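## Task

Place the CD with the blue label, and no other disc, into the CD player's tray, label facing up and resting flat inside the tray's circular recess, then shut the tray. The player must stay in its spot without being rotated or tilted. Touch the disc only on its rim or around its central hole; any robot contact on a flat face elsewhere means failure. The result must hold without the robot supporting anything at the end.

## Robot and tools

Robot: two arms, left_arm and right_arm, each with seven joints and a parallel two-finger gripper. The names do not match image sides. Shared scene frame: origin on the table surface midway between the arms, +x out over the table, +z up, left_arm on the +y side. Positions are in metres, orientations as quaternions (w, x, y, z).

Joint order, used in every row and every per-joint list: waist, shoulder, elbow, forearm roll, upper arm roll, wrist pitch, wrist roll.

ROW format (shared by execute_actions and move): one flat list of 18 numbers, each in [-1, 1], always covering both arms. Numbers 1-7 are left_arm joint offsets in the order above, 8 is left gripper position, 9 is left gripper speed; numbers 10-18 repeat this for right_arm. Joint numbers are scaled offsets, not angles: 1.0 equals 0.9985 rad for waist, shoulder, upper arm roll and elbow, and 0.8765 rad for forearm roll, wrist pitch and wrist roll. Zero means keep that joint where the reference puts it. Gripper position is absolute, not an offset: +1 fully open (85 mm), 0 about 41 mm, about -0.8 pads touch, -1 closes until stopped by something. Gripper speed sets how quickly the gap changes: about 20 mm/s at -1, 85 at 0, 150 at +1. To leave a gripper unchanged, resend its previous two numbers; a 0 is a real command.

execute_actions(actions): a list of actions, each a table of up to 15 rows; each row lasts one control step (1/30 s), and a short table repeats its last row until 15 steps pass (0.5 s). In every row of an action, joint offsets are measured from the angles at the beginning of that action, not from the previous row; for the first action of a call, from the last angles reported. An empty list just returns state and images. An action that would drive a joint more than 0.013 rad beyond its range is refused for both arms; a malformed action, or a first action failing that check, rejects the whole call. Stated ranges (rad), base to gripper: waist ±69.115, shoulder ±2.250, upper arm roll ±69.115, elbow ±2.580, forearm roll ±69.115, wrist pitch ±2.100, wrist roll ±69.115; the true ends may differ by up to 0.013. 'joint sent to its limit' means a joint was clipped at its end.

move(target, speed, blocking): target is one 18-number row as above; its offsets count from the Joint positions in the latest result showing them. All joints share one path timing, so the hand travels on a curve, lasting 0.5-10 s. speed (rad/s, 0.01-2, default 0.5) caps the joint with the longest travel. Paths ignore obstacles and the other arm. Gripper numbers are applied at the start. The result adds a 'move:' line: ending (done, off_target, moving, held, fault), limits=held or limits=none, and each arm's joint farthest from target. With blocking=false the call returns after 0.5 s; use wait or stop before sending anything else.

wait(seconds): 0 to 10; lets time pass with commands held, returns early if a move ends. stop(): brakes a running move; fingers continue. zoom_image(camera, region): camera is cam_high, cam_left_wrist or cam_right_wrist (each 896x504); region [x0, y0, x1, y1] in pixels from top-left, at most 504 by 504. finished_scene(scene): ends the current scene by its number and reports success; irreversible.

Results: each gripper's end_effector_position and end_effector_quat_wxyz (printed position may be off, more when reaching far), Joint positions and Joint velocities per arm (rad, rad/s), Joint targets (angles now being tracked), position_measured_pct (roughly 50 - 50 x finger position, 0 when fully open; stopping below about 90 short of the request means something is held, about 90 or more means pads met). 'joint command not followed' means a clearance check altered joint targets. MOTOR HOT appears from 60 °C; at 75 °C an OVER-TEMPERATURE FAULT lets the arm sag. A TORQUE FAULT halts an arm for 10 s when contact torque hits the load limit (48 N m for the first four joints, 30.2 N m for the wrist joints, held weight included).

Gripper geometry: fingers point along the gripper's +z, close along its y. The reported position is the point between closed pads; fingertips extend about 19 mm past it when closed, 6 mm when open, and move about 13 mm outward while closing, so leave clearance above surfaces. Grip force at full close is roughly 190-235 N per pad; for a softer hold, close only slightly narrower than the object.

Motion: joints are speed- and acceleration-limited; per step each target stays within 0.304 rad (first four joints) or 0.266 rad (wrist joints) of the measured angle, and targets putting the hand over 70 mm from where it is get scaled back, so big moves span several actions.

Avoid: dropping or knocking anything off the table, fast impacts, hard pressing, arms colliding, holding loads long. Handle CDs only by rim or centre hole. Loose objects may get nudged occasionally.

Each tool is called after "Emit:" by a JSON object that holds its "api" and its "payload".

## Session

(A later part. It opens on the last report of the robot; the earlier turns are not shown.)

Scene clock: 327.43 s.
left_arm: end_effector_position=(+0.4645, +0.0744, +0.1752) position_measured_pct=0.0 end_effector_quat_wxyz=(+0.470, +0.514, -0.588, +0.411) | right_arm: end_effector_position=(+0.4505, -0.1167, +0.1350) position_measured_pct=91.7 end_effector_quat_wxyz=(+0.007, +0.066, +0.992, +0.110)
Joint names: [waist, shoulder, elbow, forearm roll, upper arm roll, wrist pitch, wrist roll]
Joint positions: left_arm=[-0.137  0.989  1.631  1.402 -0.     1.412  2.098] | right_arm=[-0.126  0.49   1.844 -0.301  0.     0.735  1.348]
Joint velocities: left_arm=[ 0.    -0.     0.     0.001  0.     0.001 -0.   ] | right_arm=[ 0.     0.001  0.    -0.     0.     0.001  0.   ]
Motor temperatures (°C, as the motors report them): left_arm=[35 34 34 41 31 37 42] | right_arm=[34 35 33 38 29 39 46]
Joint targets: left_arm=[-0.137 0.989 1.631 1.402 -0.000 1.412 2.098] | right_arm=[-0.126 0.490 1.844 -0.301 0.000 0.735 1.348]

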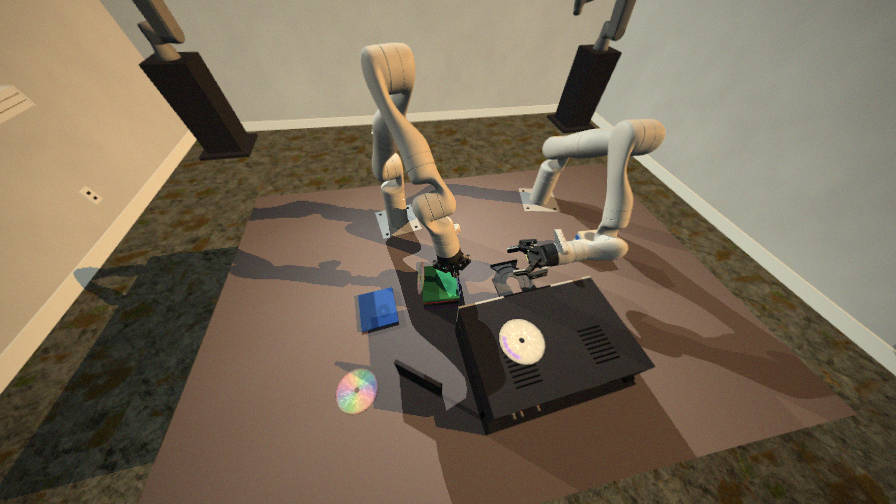

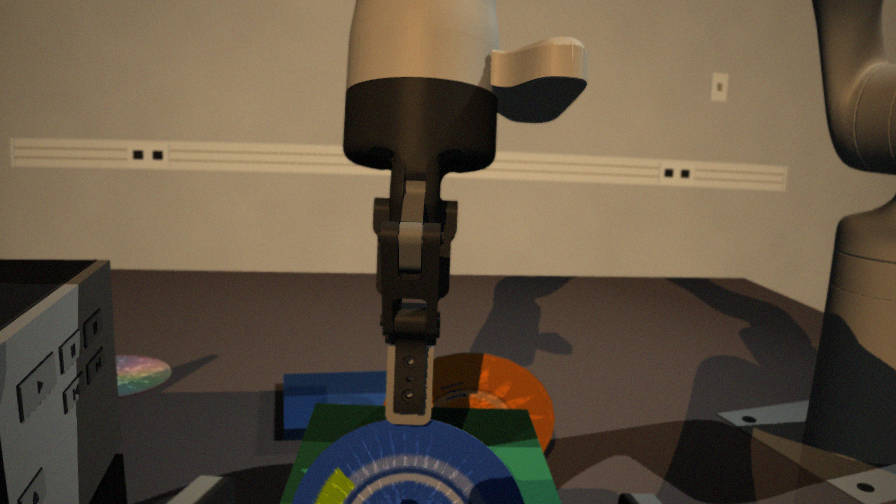

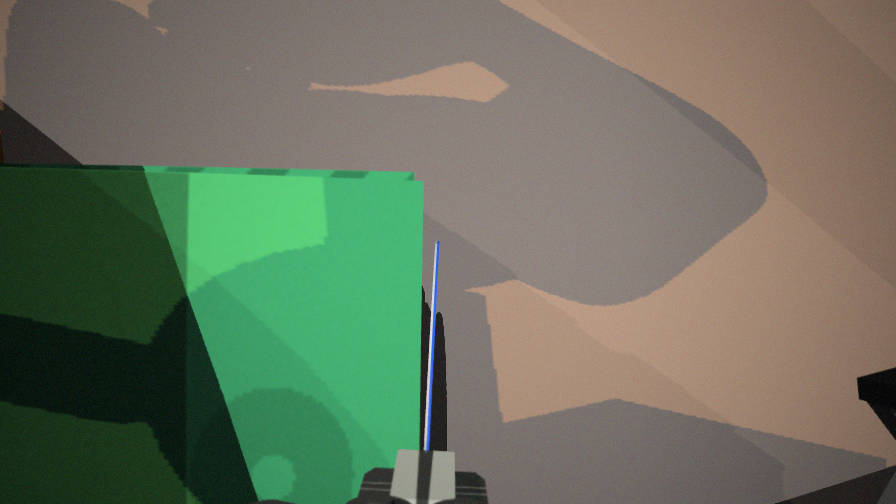

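Emit:
{"api": "move", "payload": {"target": [0, -0.3505, -0.1002, -0.5134, 0, 0.057, 0.4564, 1, 0, 0, -0.3906, 0.1562, 0, 0, -0.2111, 0, -1, -0.6], "speed": 0.4}}

Scene clock: 449.10 s.
left_arm: end_effector_position=(+0.4172, +0.1285, +0.2781) position_measured_pct=0.0 end_effector_quat_wxyz=(-0.395, -0.504, +0.717, -0.275) | right_arm: end_effector_position=(+0.4640, -0.1268, +0.2766) position_measured_pct=91.7 end_effector_quat_wxyz=(+0.204, +0.065, +0.962, +0.166)
Joint names: [waist, shoulder, elbow, forearm roll, upper arm roll, wrist pitch, wrist roll]
Joint positions: left_arm=[-0.137  0.639  1.531  0.952 -0.     1.462  2.498] | right_arm=[-0.126  0.1    1.999 -0.301  0.     0.55   1.348]
Joint velocities: left_arm=[-0.    -0.002  0.    -0.001 -0.     0.    -0.   ] | right_arm=[-0.    -0.001  0.     0.001 -0.     0.    -0.   ]
Motor temperatures (°C, as the motors report them): left_arm=[35 34 34 41 31 37 42] | right_arm=[34 35 33 38 29 39 46]
Joint targets: left_arm=[-0.137 0.639 1.531 0.952 -0.000 1.462 2.498] | right_arm=[-0.126 0.100 1.999 -0.301 0.000 0.550 1.348]
move: done; limits=none; left_arm: farthest joint: the waist, 0.000 radians from its target (0.000 radians at the start); right_arm: farthest joint: the elbow, 0.001 radians from its target (0.156 radians at the start)

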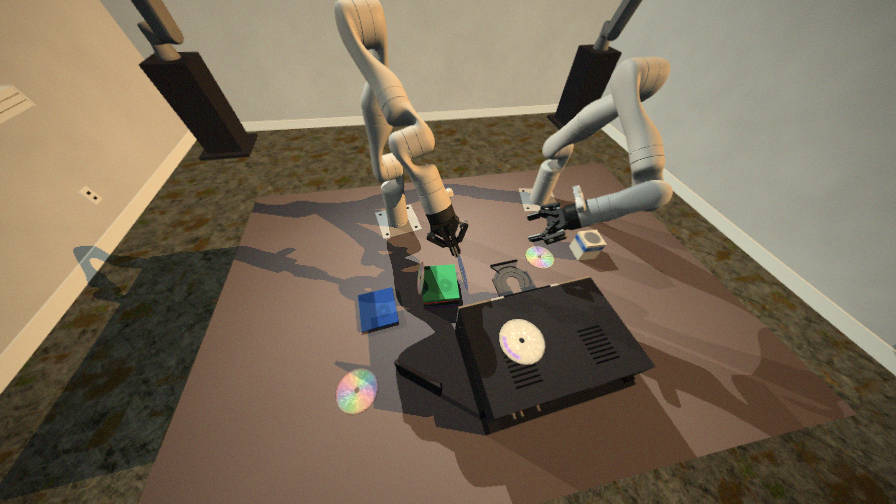

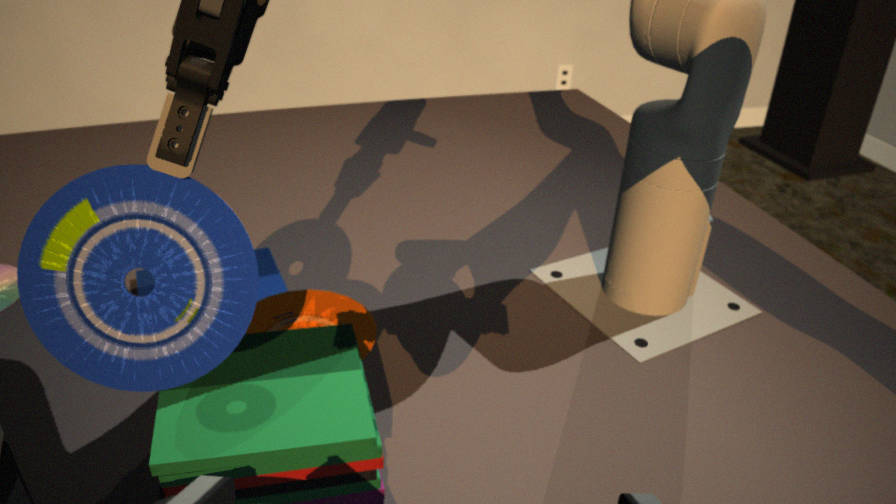

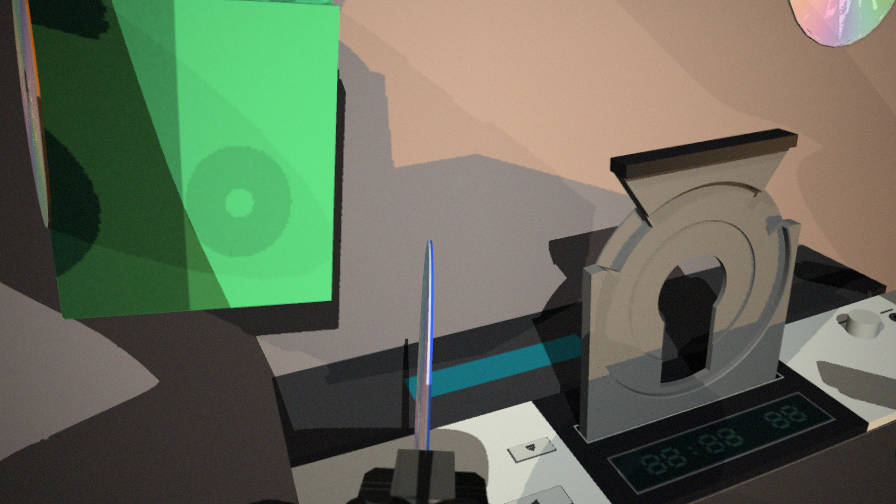

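Emit:
{"api": "move", "payload": {"target": [0.1372, -0.1392, -0.2814, -0.7439, 0, 0.1118, 0.5727, 1, 0, -0.004, -0.2504, 0.3515, 0.4005, 0, -0.9355, -0.1689, -1, -0.6], "speed": 0.7}}

Scene clock: 457.47 s.
left_arm: end_effector_position=(+0.4275, +0.2262, +0.3048) position_measured_pct=0.0 end_effector_quat_wxyz=(-0.165, -0.578, +0.798, -0.041) | right_arm: end_effector_position=(+0.4944, -0.1616, +0.4058) position_measured_pct=91.7 end_effector_quat_wxyz=(+0.539, +0.002, +0.822, +0.182)
Joint names: [waist, shoulder, elbow, forearm roll, upper arm roll, wrist pitch, wrist roll]
Joint positions: left_arm=[ 0.    0.5   1.25  0.3  -0.    1.56  3.  ] | right_arm=[-0.13  -0.149  2.35   0.05   0.    -0.27   1.2  ]
Joint velocities: left_arm=[ 0.002 -0.001 -0.    -0.     0.     0.001  0.   ] | right_arm=[ 0.    -0.004  0.001 -0.     0.     0.     0.   ]
Motor temperatures (°C, as the motors report them): left_arm=[35 34 34 41 31 37 42] | right_arm=[34 35 33 38 29 39 46]
Joint targets: left_arm=[0.000 0.500 1.250 0.300 -0.000 1.560 3.000] | right_arm=[-0.130 -0.150 2.350 0.050 0.000 -0.270 1.200]
move: done; limits=none; left_arm: farthest joint: the waist, 0.000 radians from its target (0.137 radians at the start); right_arm: farthest joint: the shoulder, 0.001 radians from its target (0.250 radians at the start)

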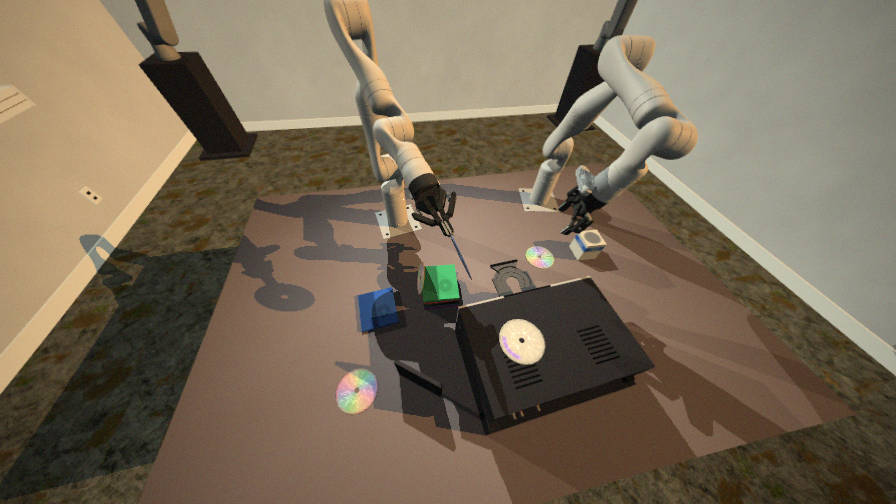

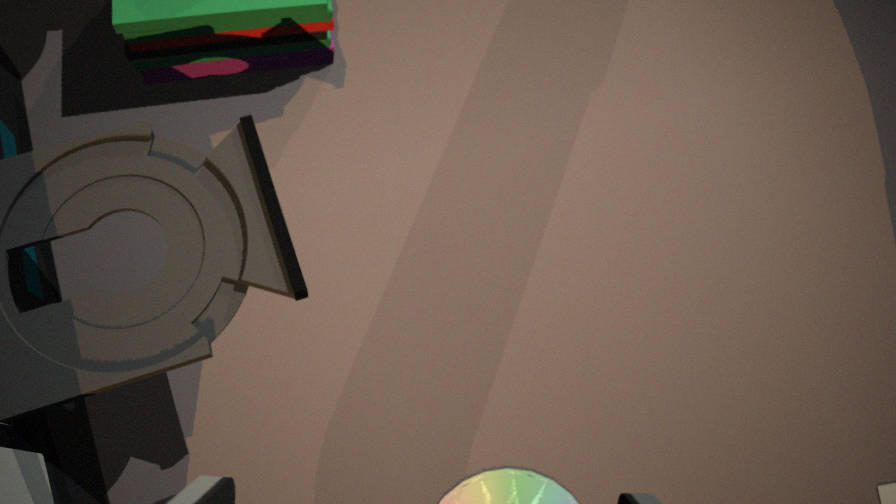

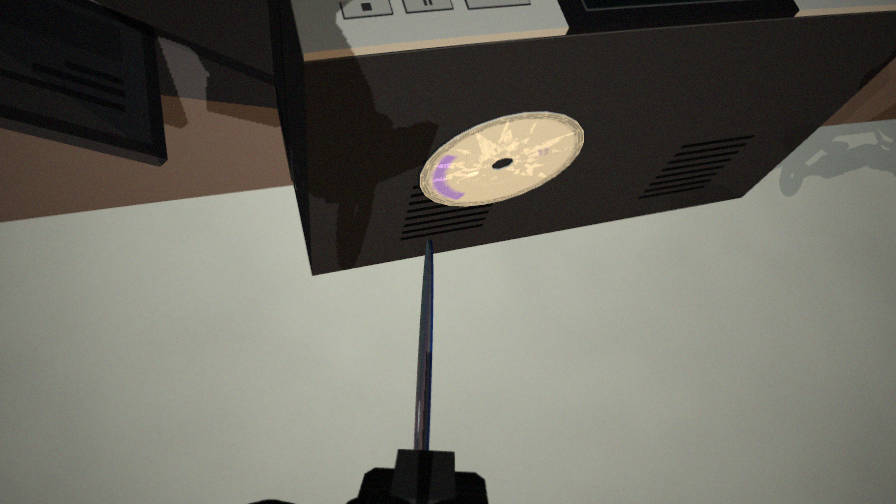

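Emit:
{"api": "move", "payload": {"target": [0.139, -0.0182, -0.2053, -0.3423, 0, 0.0625, 0.5705, 1, 0, -0.005, 0.4997, 0.1502, 0.4564, 0, -0.9127, -0.7416, -1, -0.6], "speed": 0.7}}

Scene clock: 466.03 s.
left_arm: end_effector_position=(+0.4704, +0.2397, +0.3601) position_measured_pct=0.0 end_effector_quat_wxyz=(-0.000, +0.713, -0.701, -0.000) | right_arm: end_effector_position=(+0.4872, -0.0408, +0.3067) position_measured_pct=91.7 end_effector_quat_wxyz=(+0.429, +0.068, +0.782, +0.446)
Joint names: [waist, shoulder, elbow, forearm roll, upper arm roll, wrist pitch, wrist roll]
Joint positions: left_arm=[ 0.139  0.482  1.045 -0.    -0.     1.615  3.5  ] | right_arm=[-0.135  0.349  2.5    0.45   0.    -1.07   0.55 ]
Joint velocities: left_arm=[ 0.001  0.    -0.002  0.001 -0.    -0.     0.   ] | right_arm=[-0.     0.004 -0.    -0.    -0.    -0.001  0.   ]
Motor temperatures (°C, as the motors report them): left_arm=[35 34 34 41 31 37 42] | right_arm=[34 34 33 38 29 39 46]
Joint targets: left_arm=[0.139 0.482 1.045 -0.000 -0.000 1.615 3.500] | right_arm=[-0.135 0.350 2.500 0.450 0.000 -1.070 0.550]
move: done; limits=none; left_arm: farthest joint: the waist, 0.000 radians from its target (0.138 radians at the start); right_arm: farthest joint: the shoulder, 0.001 radians from its target (0.500 radians at the start)

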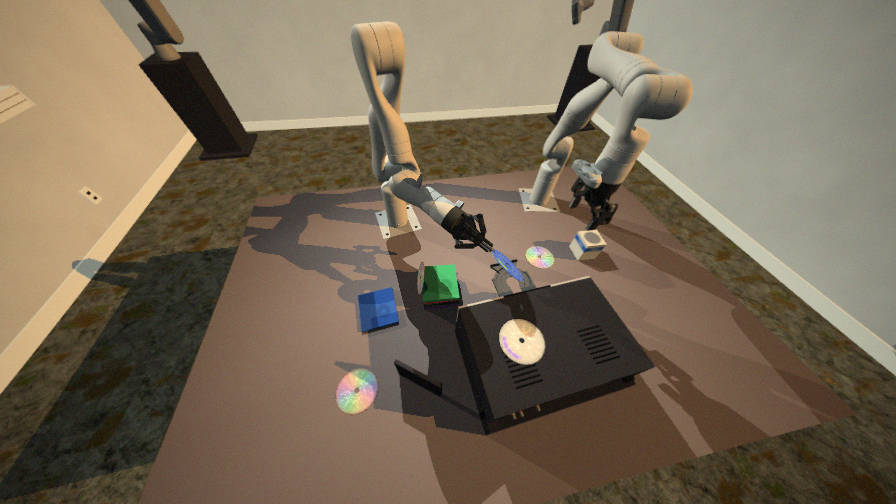

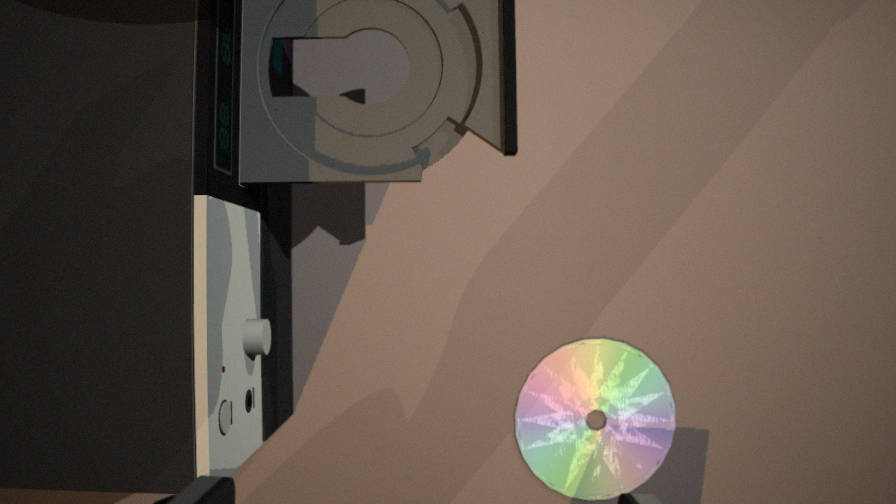

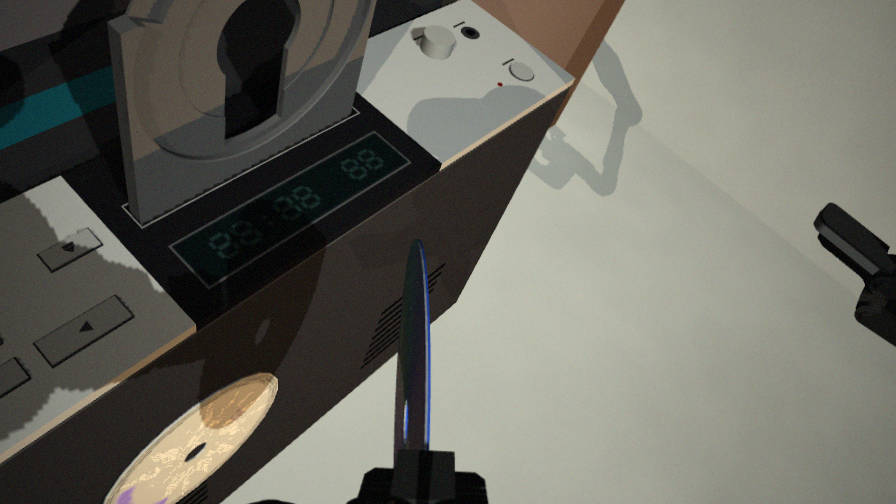

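Emit:
{"api": "zoom_image", "payload": {"camera": "cam_left_wrist", "region": [500, 325, 690, 504]}}

Emit:
{"api": "zoom_image", "payload": {"camera": "cam_left_wrist", "region": [180, 0, 530, 200]}}

Region (500, 325, 690, 504) of cam_left_wrist's 896x504 image, scaled by 2.653; it fills the top 475 rows of this view, and the rest is white.

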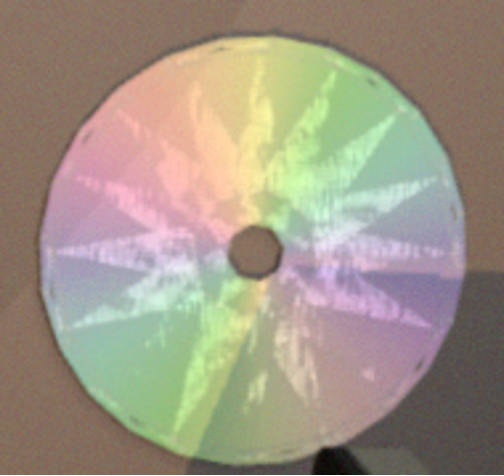

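Region (180, 0, 530, 200) of cam_left_wrist's 896x504 image, scaled by 1.440; it fills the top 288 rows of this view, and the rest is white.

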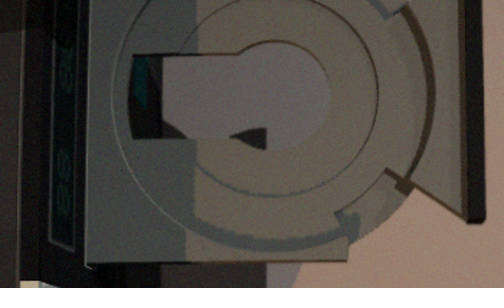

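Emit:
{"api": "move", "payload": {"target": [0.1658, 0.3409, -0.5069, 0, 0, 0.1886, 0.1691, 1, 0, -0.0037, 0.428, 0.0622, 0.1192, 0, -0.6826, -0.5095, -1, -0.6], "speed": 0.55}}

Scene clock: 527.27 s.
left_arm: end_effector_position=(+0.5254, +0.1127, +0.3253) position_measured_pct=0.0 end_effector_quat_wxyz=(-0.000, +0.707, -0.707, +0.000) | right_arm: end_effector_position=(+0.4577, -0.0018, +0.2547) position_measured_pct=91.7 end_effector_quat_wxyz=(+0.233, +0.251, +0.687, +0.640)
Joint names: [waist, shoulder, elbow, forearm roll, upper arm roll, wrist pitch, wrist roll]
Joint positions: left_arm=[ 0.304  0.822  0.538 -0.    -0.     1.78   3.649] | right_arm=[-0.139  0.776  2.563  0.554  0.    -1.668  0.103]
Joint velocities: left_arm=[ 0.001  0.003 -0.002 -0.     0.001 -0.     0.   ] | right_arm=[ 0.     0.002  0.    -0.001 -0.     0.001  0.   ]
Motor temperatures (°C, as the motors report them): left_arm=[35 34 34 41 31 37 42] | right_arm=[34 34 33 38 29 39 46]
Joint targets: left_arm=[0.305 0.823 0.538 -0.000 -0.000 1.780 3.649] | right_arm=[-0.139 0.777 2.563 0.554 0.000 -1.668 0.103]
move: done; limits=none; left_arm: farthest joint: the waist, 0.000 radians from its target (0.166 radians at the start); right_arm: farthest joint: the waist, 0.000 radians from its target (0.003 radians at the start)

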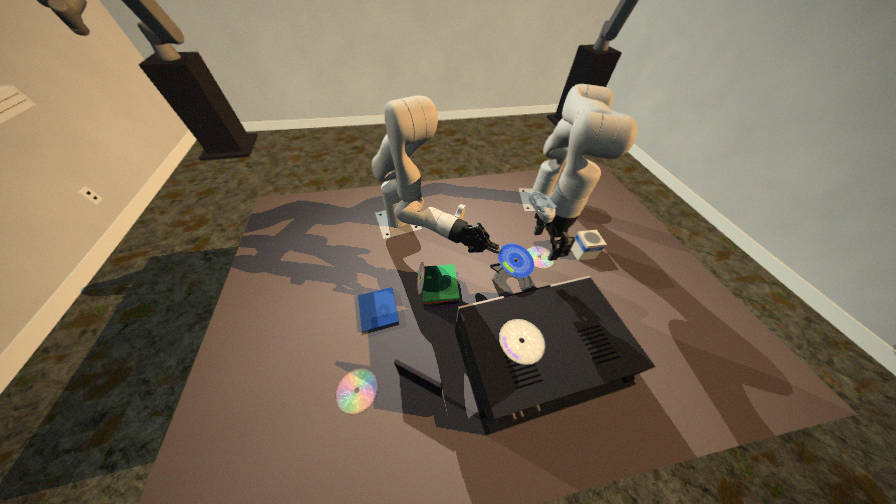

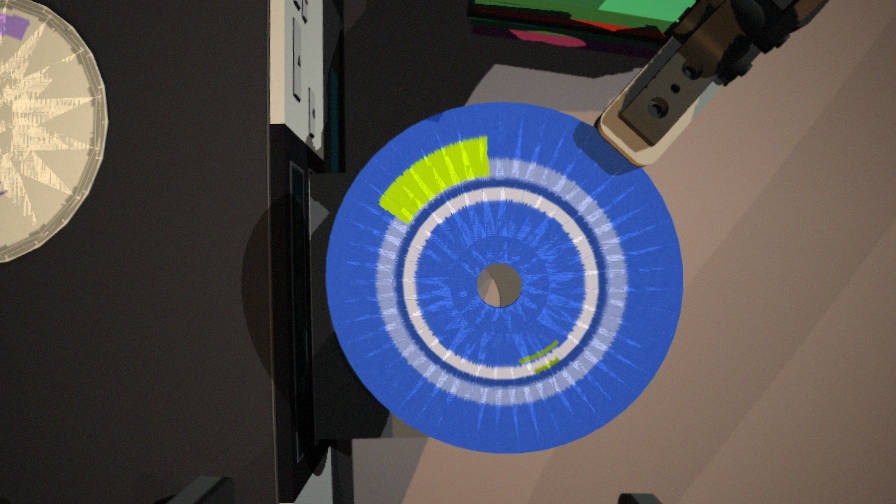

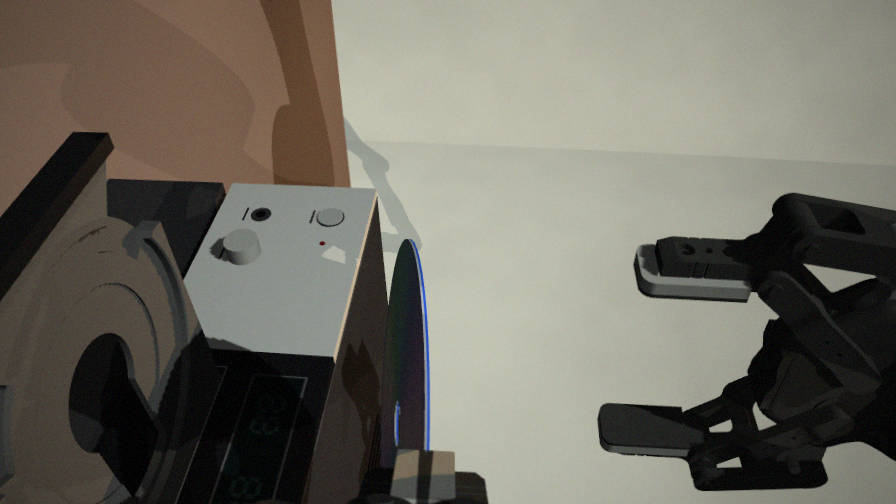

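Emit:
{"api": "zoom_image", "payload": {"camera": "cam_left_wrist", "region": [260, 150, 460, 470]}}

Region (260, 150, 460, 470) of cam_left_wrist's 896x504 image, scaled by 1.575; it fills the left 315 columns of this view, and the rest is white.

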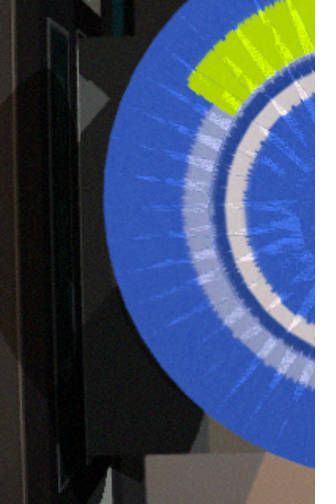

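Emit:
{"api": "move", "payload": {"target": [0, 0, 0, 0, 0, 0, 0, 1, 0, -0.0471, 0.3294, -0.0828, -0.0543, 0, -0.2562, 0.1221, -1, -0.6], "speed": 0.3}}

Scene clock: 586.67 s.
left_arm: end_effector_position=(+0.5254, +0.1127, +0.3253) position_measured_pct=0.0 end_effector_quat_wxyz=(-0.000, +0.707, -0.707, +0.000) | right_arm: end_effector_position=(+0.4686, +0.0064, +0.1679) position_measured_pct=91.7 end_effector_quat_wxyz=(+0.242, +0.259, +0.684, +0.637)
Joint names: [waist, shoulder, elbow, forearm roll, upper arm roll, wrist pitch, wrist roll]
Joint positions: left_arm=[ 0.304  0.822  0.538 -0.    -0.     1.78   3.649] | right_arm=[-0.186  1.105  2.48   0.507  0.    -1.893  0.21 ]
Joint velocities: left_arm=[ 0.     0.     0.    -0.     0.    -0.001  0.   ] | right_arm=[-0.     0.004 -0.     0.001  0.    -0.    -0.   ]
Motor temperatures (°C, as the motors report them): left_arm=[35 34 34 41 31 37 42] | right_arm=[34 34 33 38 29 39 46]
Joint targets: left_arm=[0.304 0.822 0.538 -0.000 -0.000 1.780 3.649] | right_arm=[-0.186 1.105 2.480 0.507 0.000 -1.893 0.210]
move: done; limits=none; left_arm: farthest joint: the waist, 0.000 radians from its target (0.001 radians at the start); right_arm: farthest joint: the waist, 0.000 radians from its target (0.047 radians at the start)

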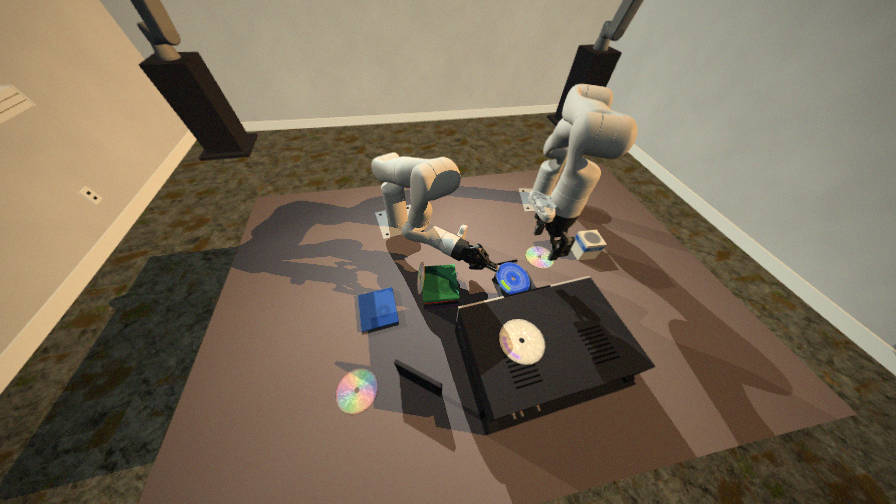

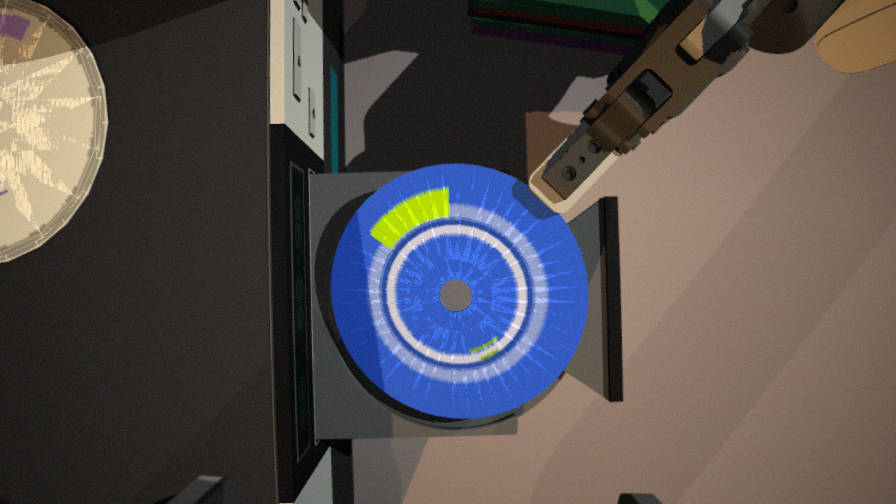

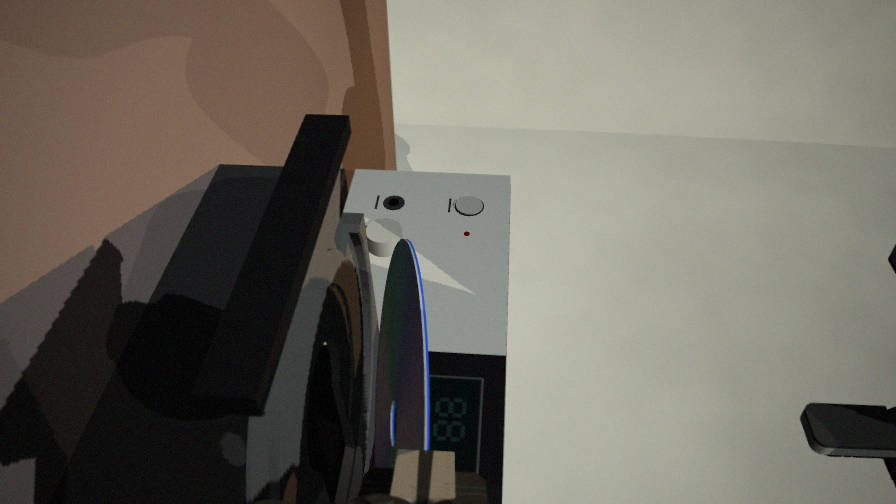

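Emit:
{"api": "execute_actions", "payload": {"actions": []}}

Scene clock: 607.70 s.
left_arm: end_effector_position=(+0.5254, +0.1127, +0.3253) position_measured_pct=0.0 end_effector_quat_wxyz=(-0.000, +0.707, -0.707, +0.000) | right_arm: end_effector_position=(+0.4686, +0.0064, +0.1678) position_measured_pct=91.7 end_effector_quat_wxyz=(+0.242, +0.259, +0.684, +0.637)
Joint names: [waist, shoulder, elbow, forearm roll, upper arm roll, wrist pitch, wrist roll]
Joint positions: left_arm=[ 0.304  0.822  0.538 -0.    -0.     1.78   3.649] | right_arm=[-0.186  1.105  2.48   0.507  0.    -1.893  0.21 ]
Joint velocities: left_arm=[-0.    -0.     0.001 -0.    -0.     0.001  0.   ] | right_arm=[ 0.    -0.     0.    -0.001  0.    -0.001 -0.   ]
Motor temperatures (°C, as the motors report them): left_arm=[35 35 34 41 31 37 42] | right_arm=[34 34 33 38 29 39 46]
Joint targets: left_arm=[0.304 0.822 0.538 -0.000 -0.000 1.780 3.649] | right_arm=[-0.186 1.105 2.480 0.507 0.000 -1.893 0.210]

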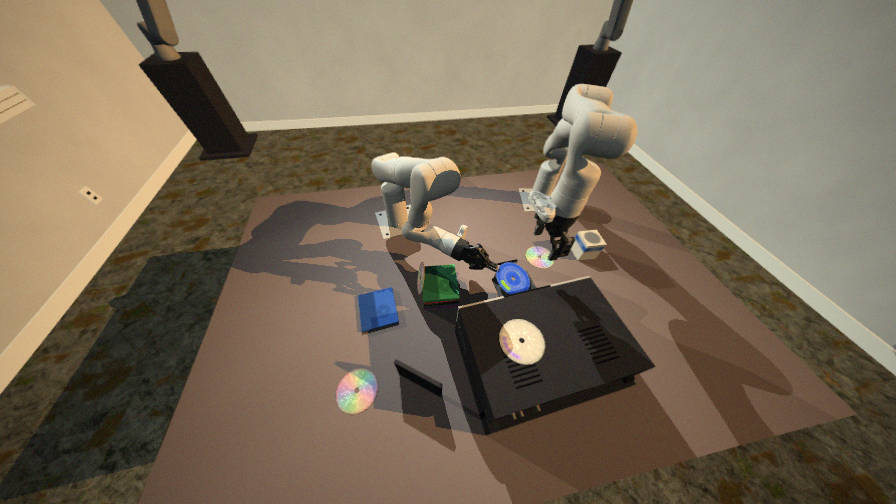

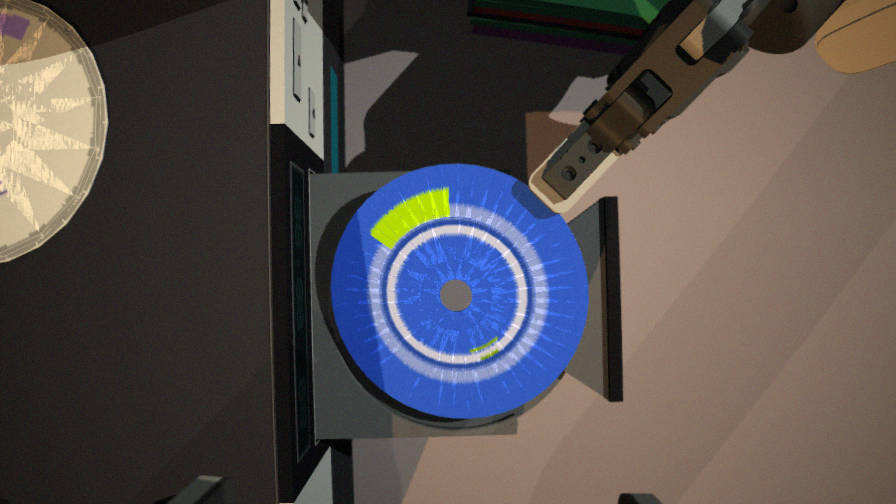

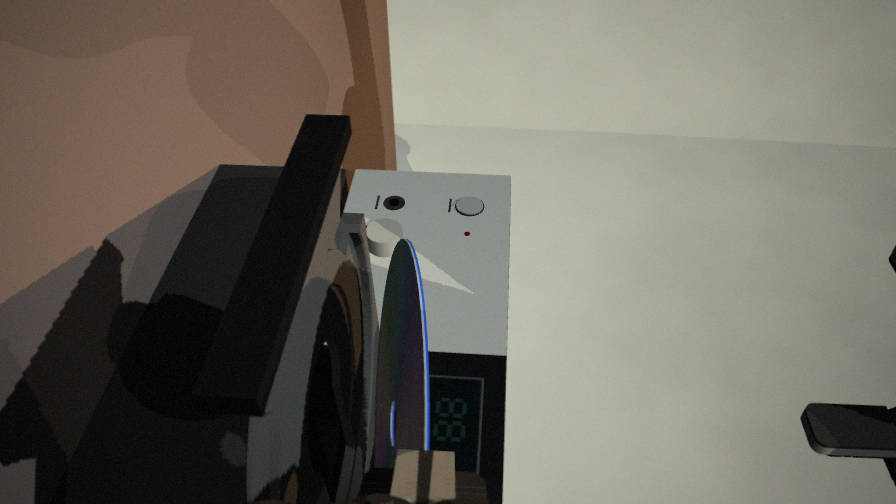

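Emit:
{"api": "zoom_image", "payload": {"camera": "cam_left_wrist", "region": [290, 140, 650, 460]}}

Region (290, 140, 650, 460) of cam_left_wrist's 896x504 image, scaled by 1.400.

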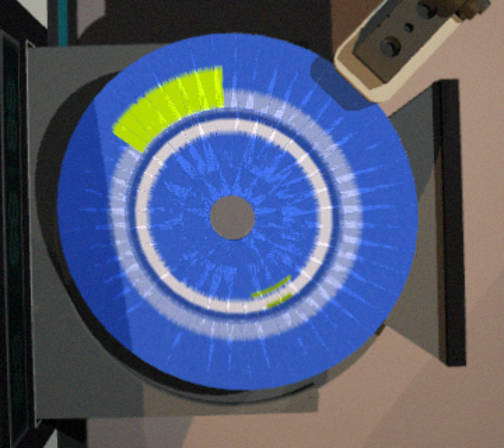

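Emit:
{"api": "move", "payload": {"target": [0,0,0,0,0,0,0,1,0, -0.01271,0.03306,-0.0147,-0.01151,0,-0.0214,0.00477,-1,-0.6], "speed": 0.05}}

Scene clock: 641.50 s.
left_arm: end_effector_position=(+0.5254, +0.1127, +0.3253) position_measured_pct=0.0 end_effector_quat_wxyz=(-0.000, +0.707, -0.707, +0.000) | right_arm: end_effector_position=(+0.4686, +0.0097, +0.1579) position_measured_pct=91.7 end_effector_quat_wxyz=(+0.242, +0.259, +0.684, +0.637)
Joint names: [waist, shoulder, elbow, forearm roll, upper arm roll, wrist pitch, wrist roll]
Joint positions: left_arm=[ 0.304  0.822  0.538 -0.    -0.     1.78   3.649] | right_arm=[-0.199  1.138  2.465  0.496  0.    -1.912  0.214]
Joint velocities: left_arm=[-0.     0.     0.001 -0.     0.    -0.     0.   ] | right_arm=[-0.001  0.002 -0.     0.     0.    -0.002 -0.   ]
Motor temperatures (°C, as the motors report them): left_arm=[35 35 34 41 31 37 42] | right_arm=[34 34 33 38 29 39 46]
Joint targets: left_arm=[0.304 0.822 0.538 -0.000 -0.000 1.780 3.649] | right_arm=[-0.199 1.138 2.465 0.496 0.000 -1.912 0.214]
move: done; limits=none; left_arm: farthest joint: the waist, 0.000 radians from its target (0.000 radians at the start); right_arm: farthest joint: the waist, 0.000 radians from its target (0.013 radians at the start)

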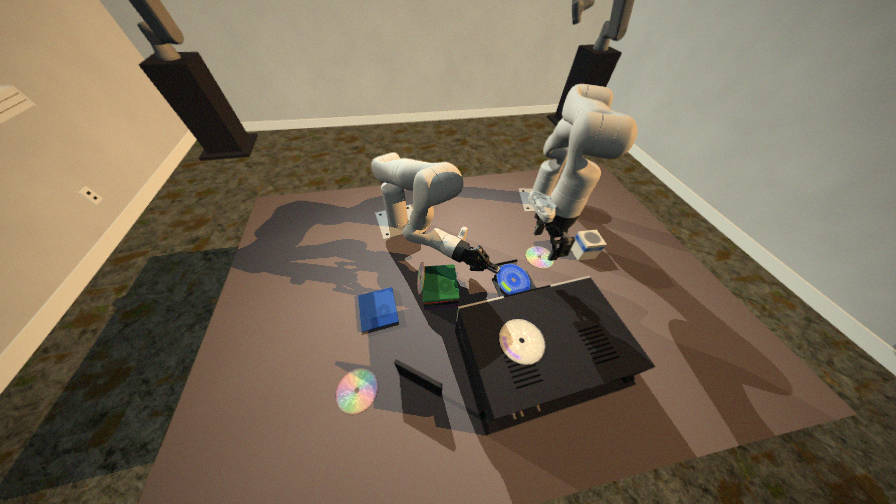

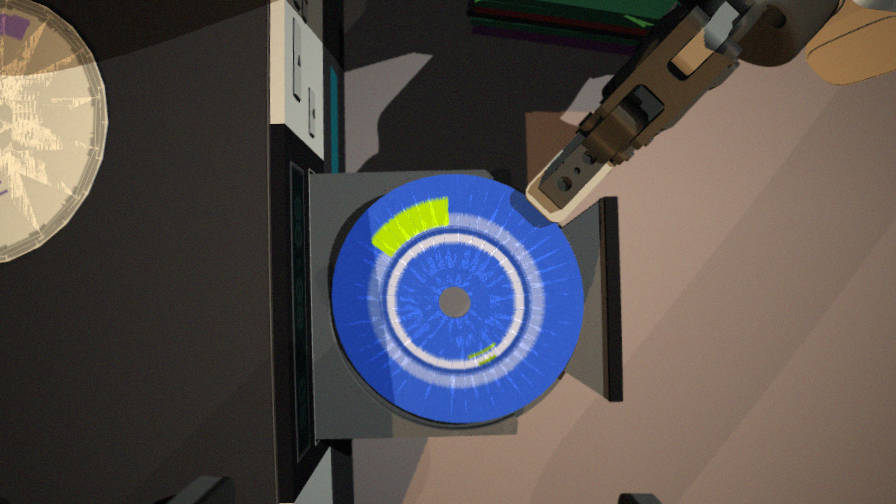

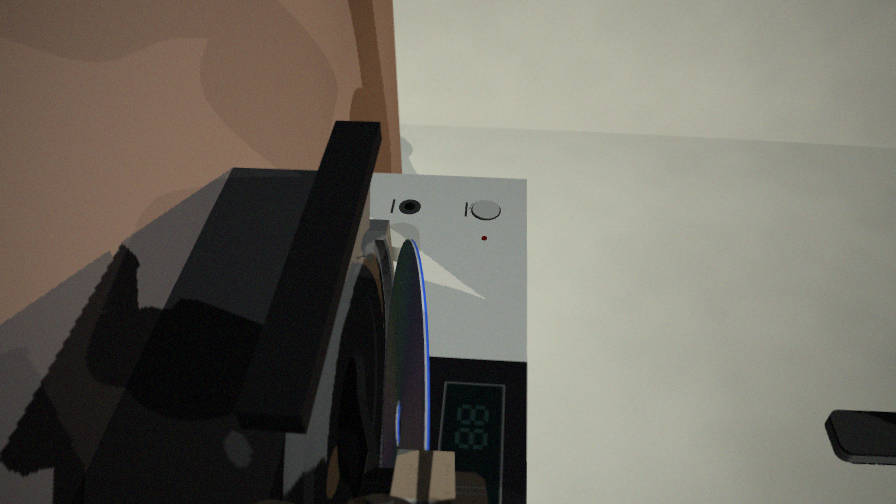

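Emit:
{"api": "zoom_image", "payload": {"camera": "cam_left_wrist", "region": [290, 140, 650, 460]}}

Emit:
{"api": "zoom_image", "payload": {"camera": "cam_left_wrist", "region": [300, 300, 460, 450]}}

Region (290, 140, 650, 460) of cam_left_wrist's 896x504 image, scaled by 1.400.

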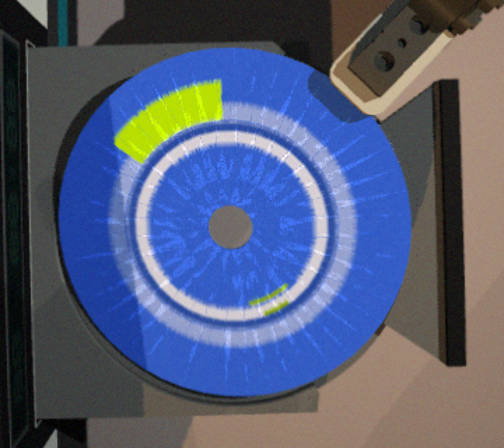

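Region (300, 300, 460, 450) of cam_left_wrist's 896x504 image, scaled by 3.150; it fills the top 472 rows of this view, and the rest is white.

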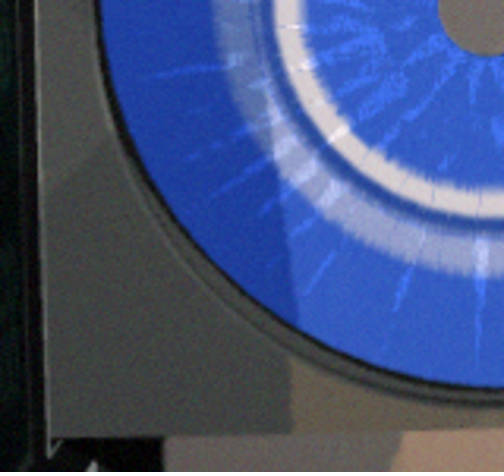

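Emit:
{"api": "zoom_image", "payload": {"camera": "cam_left_wrist", "region": [310, 250, 390, 370]}}

Emit:
{"api": "zoom_image", "payload": {"camera": "cam_left_wrist", "region": [470, 150, 630, 270]}}

Emit:
{"api": "zoom_image", "payload": {"camera": "cam_left_wrist", "region": [420, 330, 630, 450]}}

Region (310, 250, 390, 370) of cam_left_wrist's 896x504 image, scaled by 4.200.

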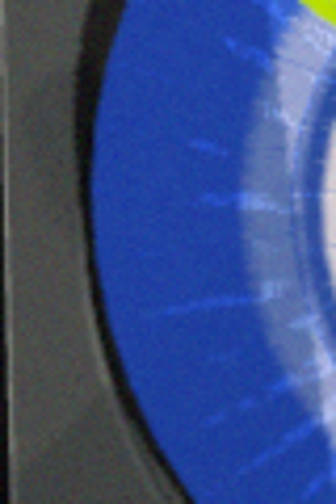

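Region (470, 150, 630, 270) of cam_left_wrist's 896x504 image, scaled by 3.150; it fills the top 378 rows of this view, and the rest is white.

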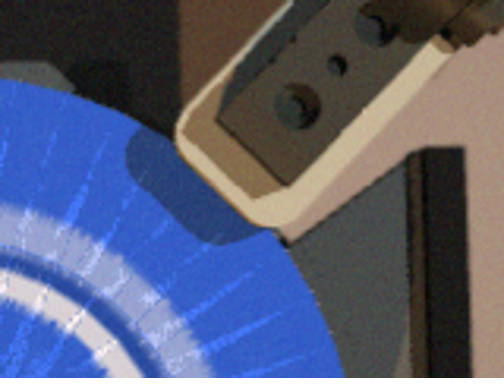

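Region (420, 330, 630, 450) of cam_left_wrist's 896x504 image, scaled by 2.400; it fills the top 288 rows of this view, and the rest is white.

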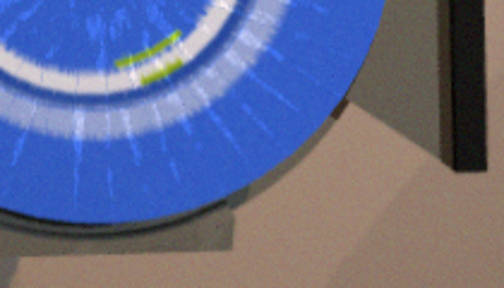

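Emit:
{"api": "move", "payload": {"target": [0,0,0,0,0,0,0,1,0, -0.002,0.0363,-0.009,0.0032,0,-0.0275,0.0149,-1,-0.6], "speed": 0.04}}

Scene clock: 691.83 s.
left_arm: end_effector_position=(+0.5254, +0.1127, +0.3253) position_measured_pct=0.0 end_effector_quat_wxyz=(-0.000, +0.707, -0.707, +0.000) | right_arm: end_effector_position=(+0.4671, +0.0096, +0.1479) position_measured_pct=91.7 end_effector_quat_wxyz=(+0.242, +0.259, +0.684, +0.637)
Joint names: [waist, shoulder, elbow, forearm roll, upper arm roll, wrist pitch, wrist roll]
Joint positions: left_arm=[ 0.304  0.822  0.538 -0.    -0.     1.78   3.649] | right_arm=[-0.201  1.174  2.456  0.499  0.    -1.936  0.228]
Joint velocities: left_arm=[-0.    -0.     0.001  0.    -0.002  0.    -0.   ] | right_arm=[-0.     0.004 -0.     0.     0.    -0.001 -0.   ]
Motor temperatures (°C, as the motors report them): left_arm=[35 35 34 41 31 37 42] | right_arm=[34 35 33 38 29 39 46]
Joint targets: left_arm=[0.304 0.822 0.538 -0.000 -0.000 1.780 3.649] | right_arm=[-0.201 1.174 2.456 0.499 0.000 -1.936 0.228]
move: done; limits=none; left_arm: farthest joint: the waist, 0.000 radians from its target (0.000 radians at the start); right_arm: farthest joint: the waist, 0.000 radians from its target (0.002 radians at the start)

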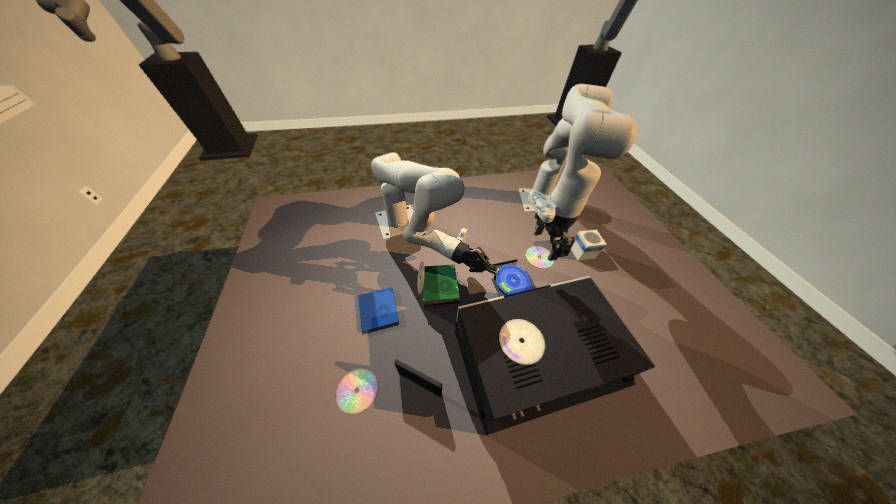

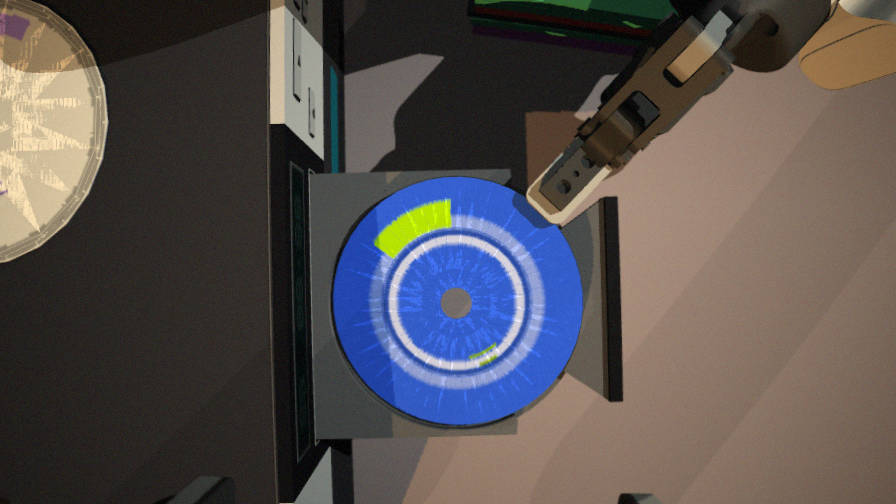

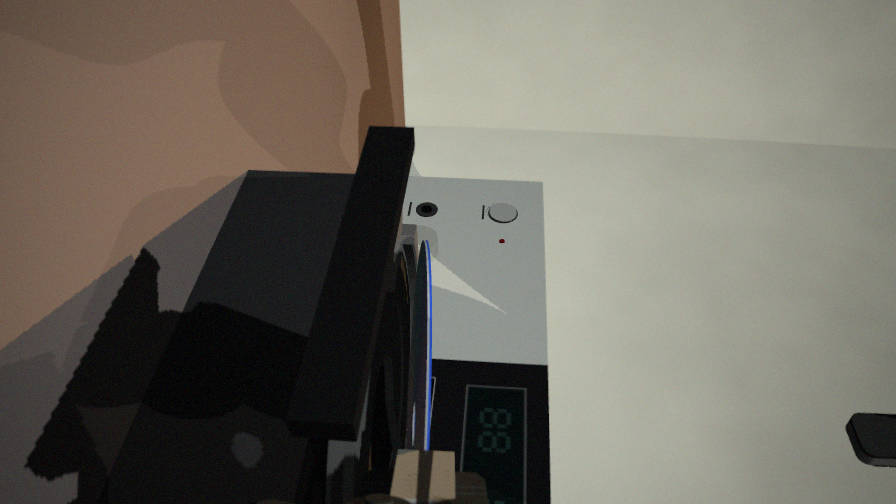

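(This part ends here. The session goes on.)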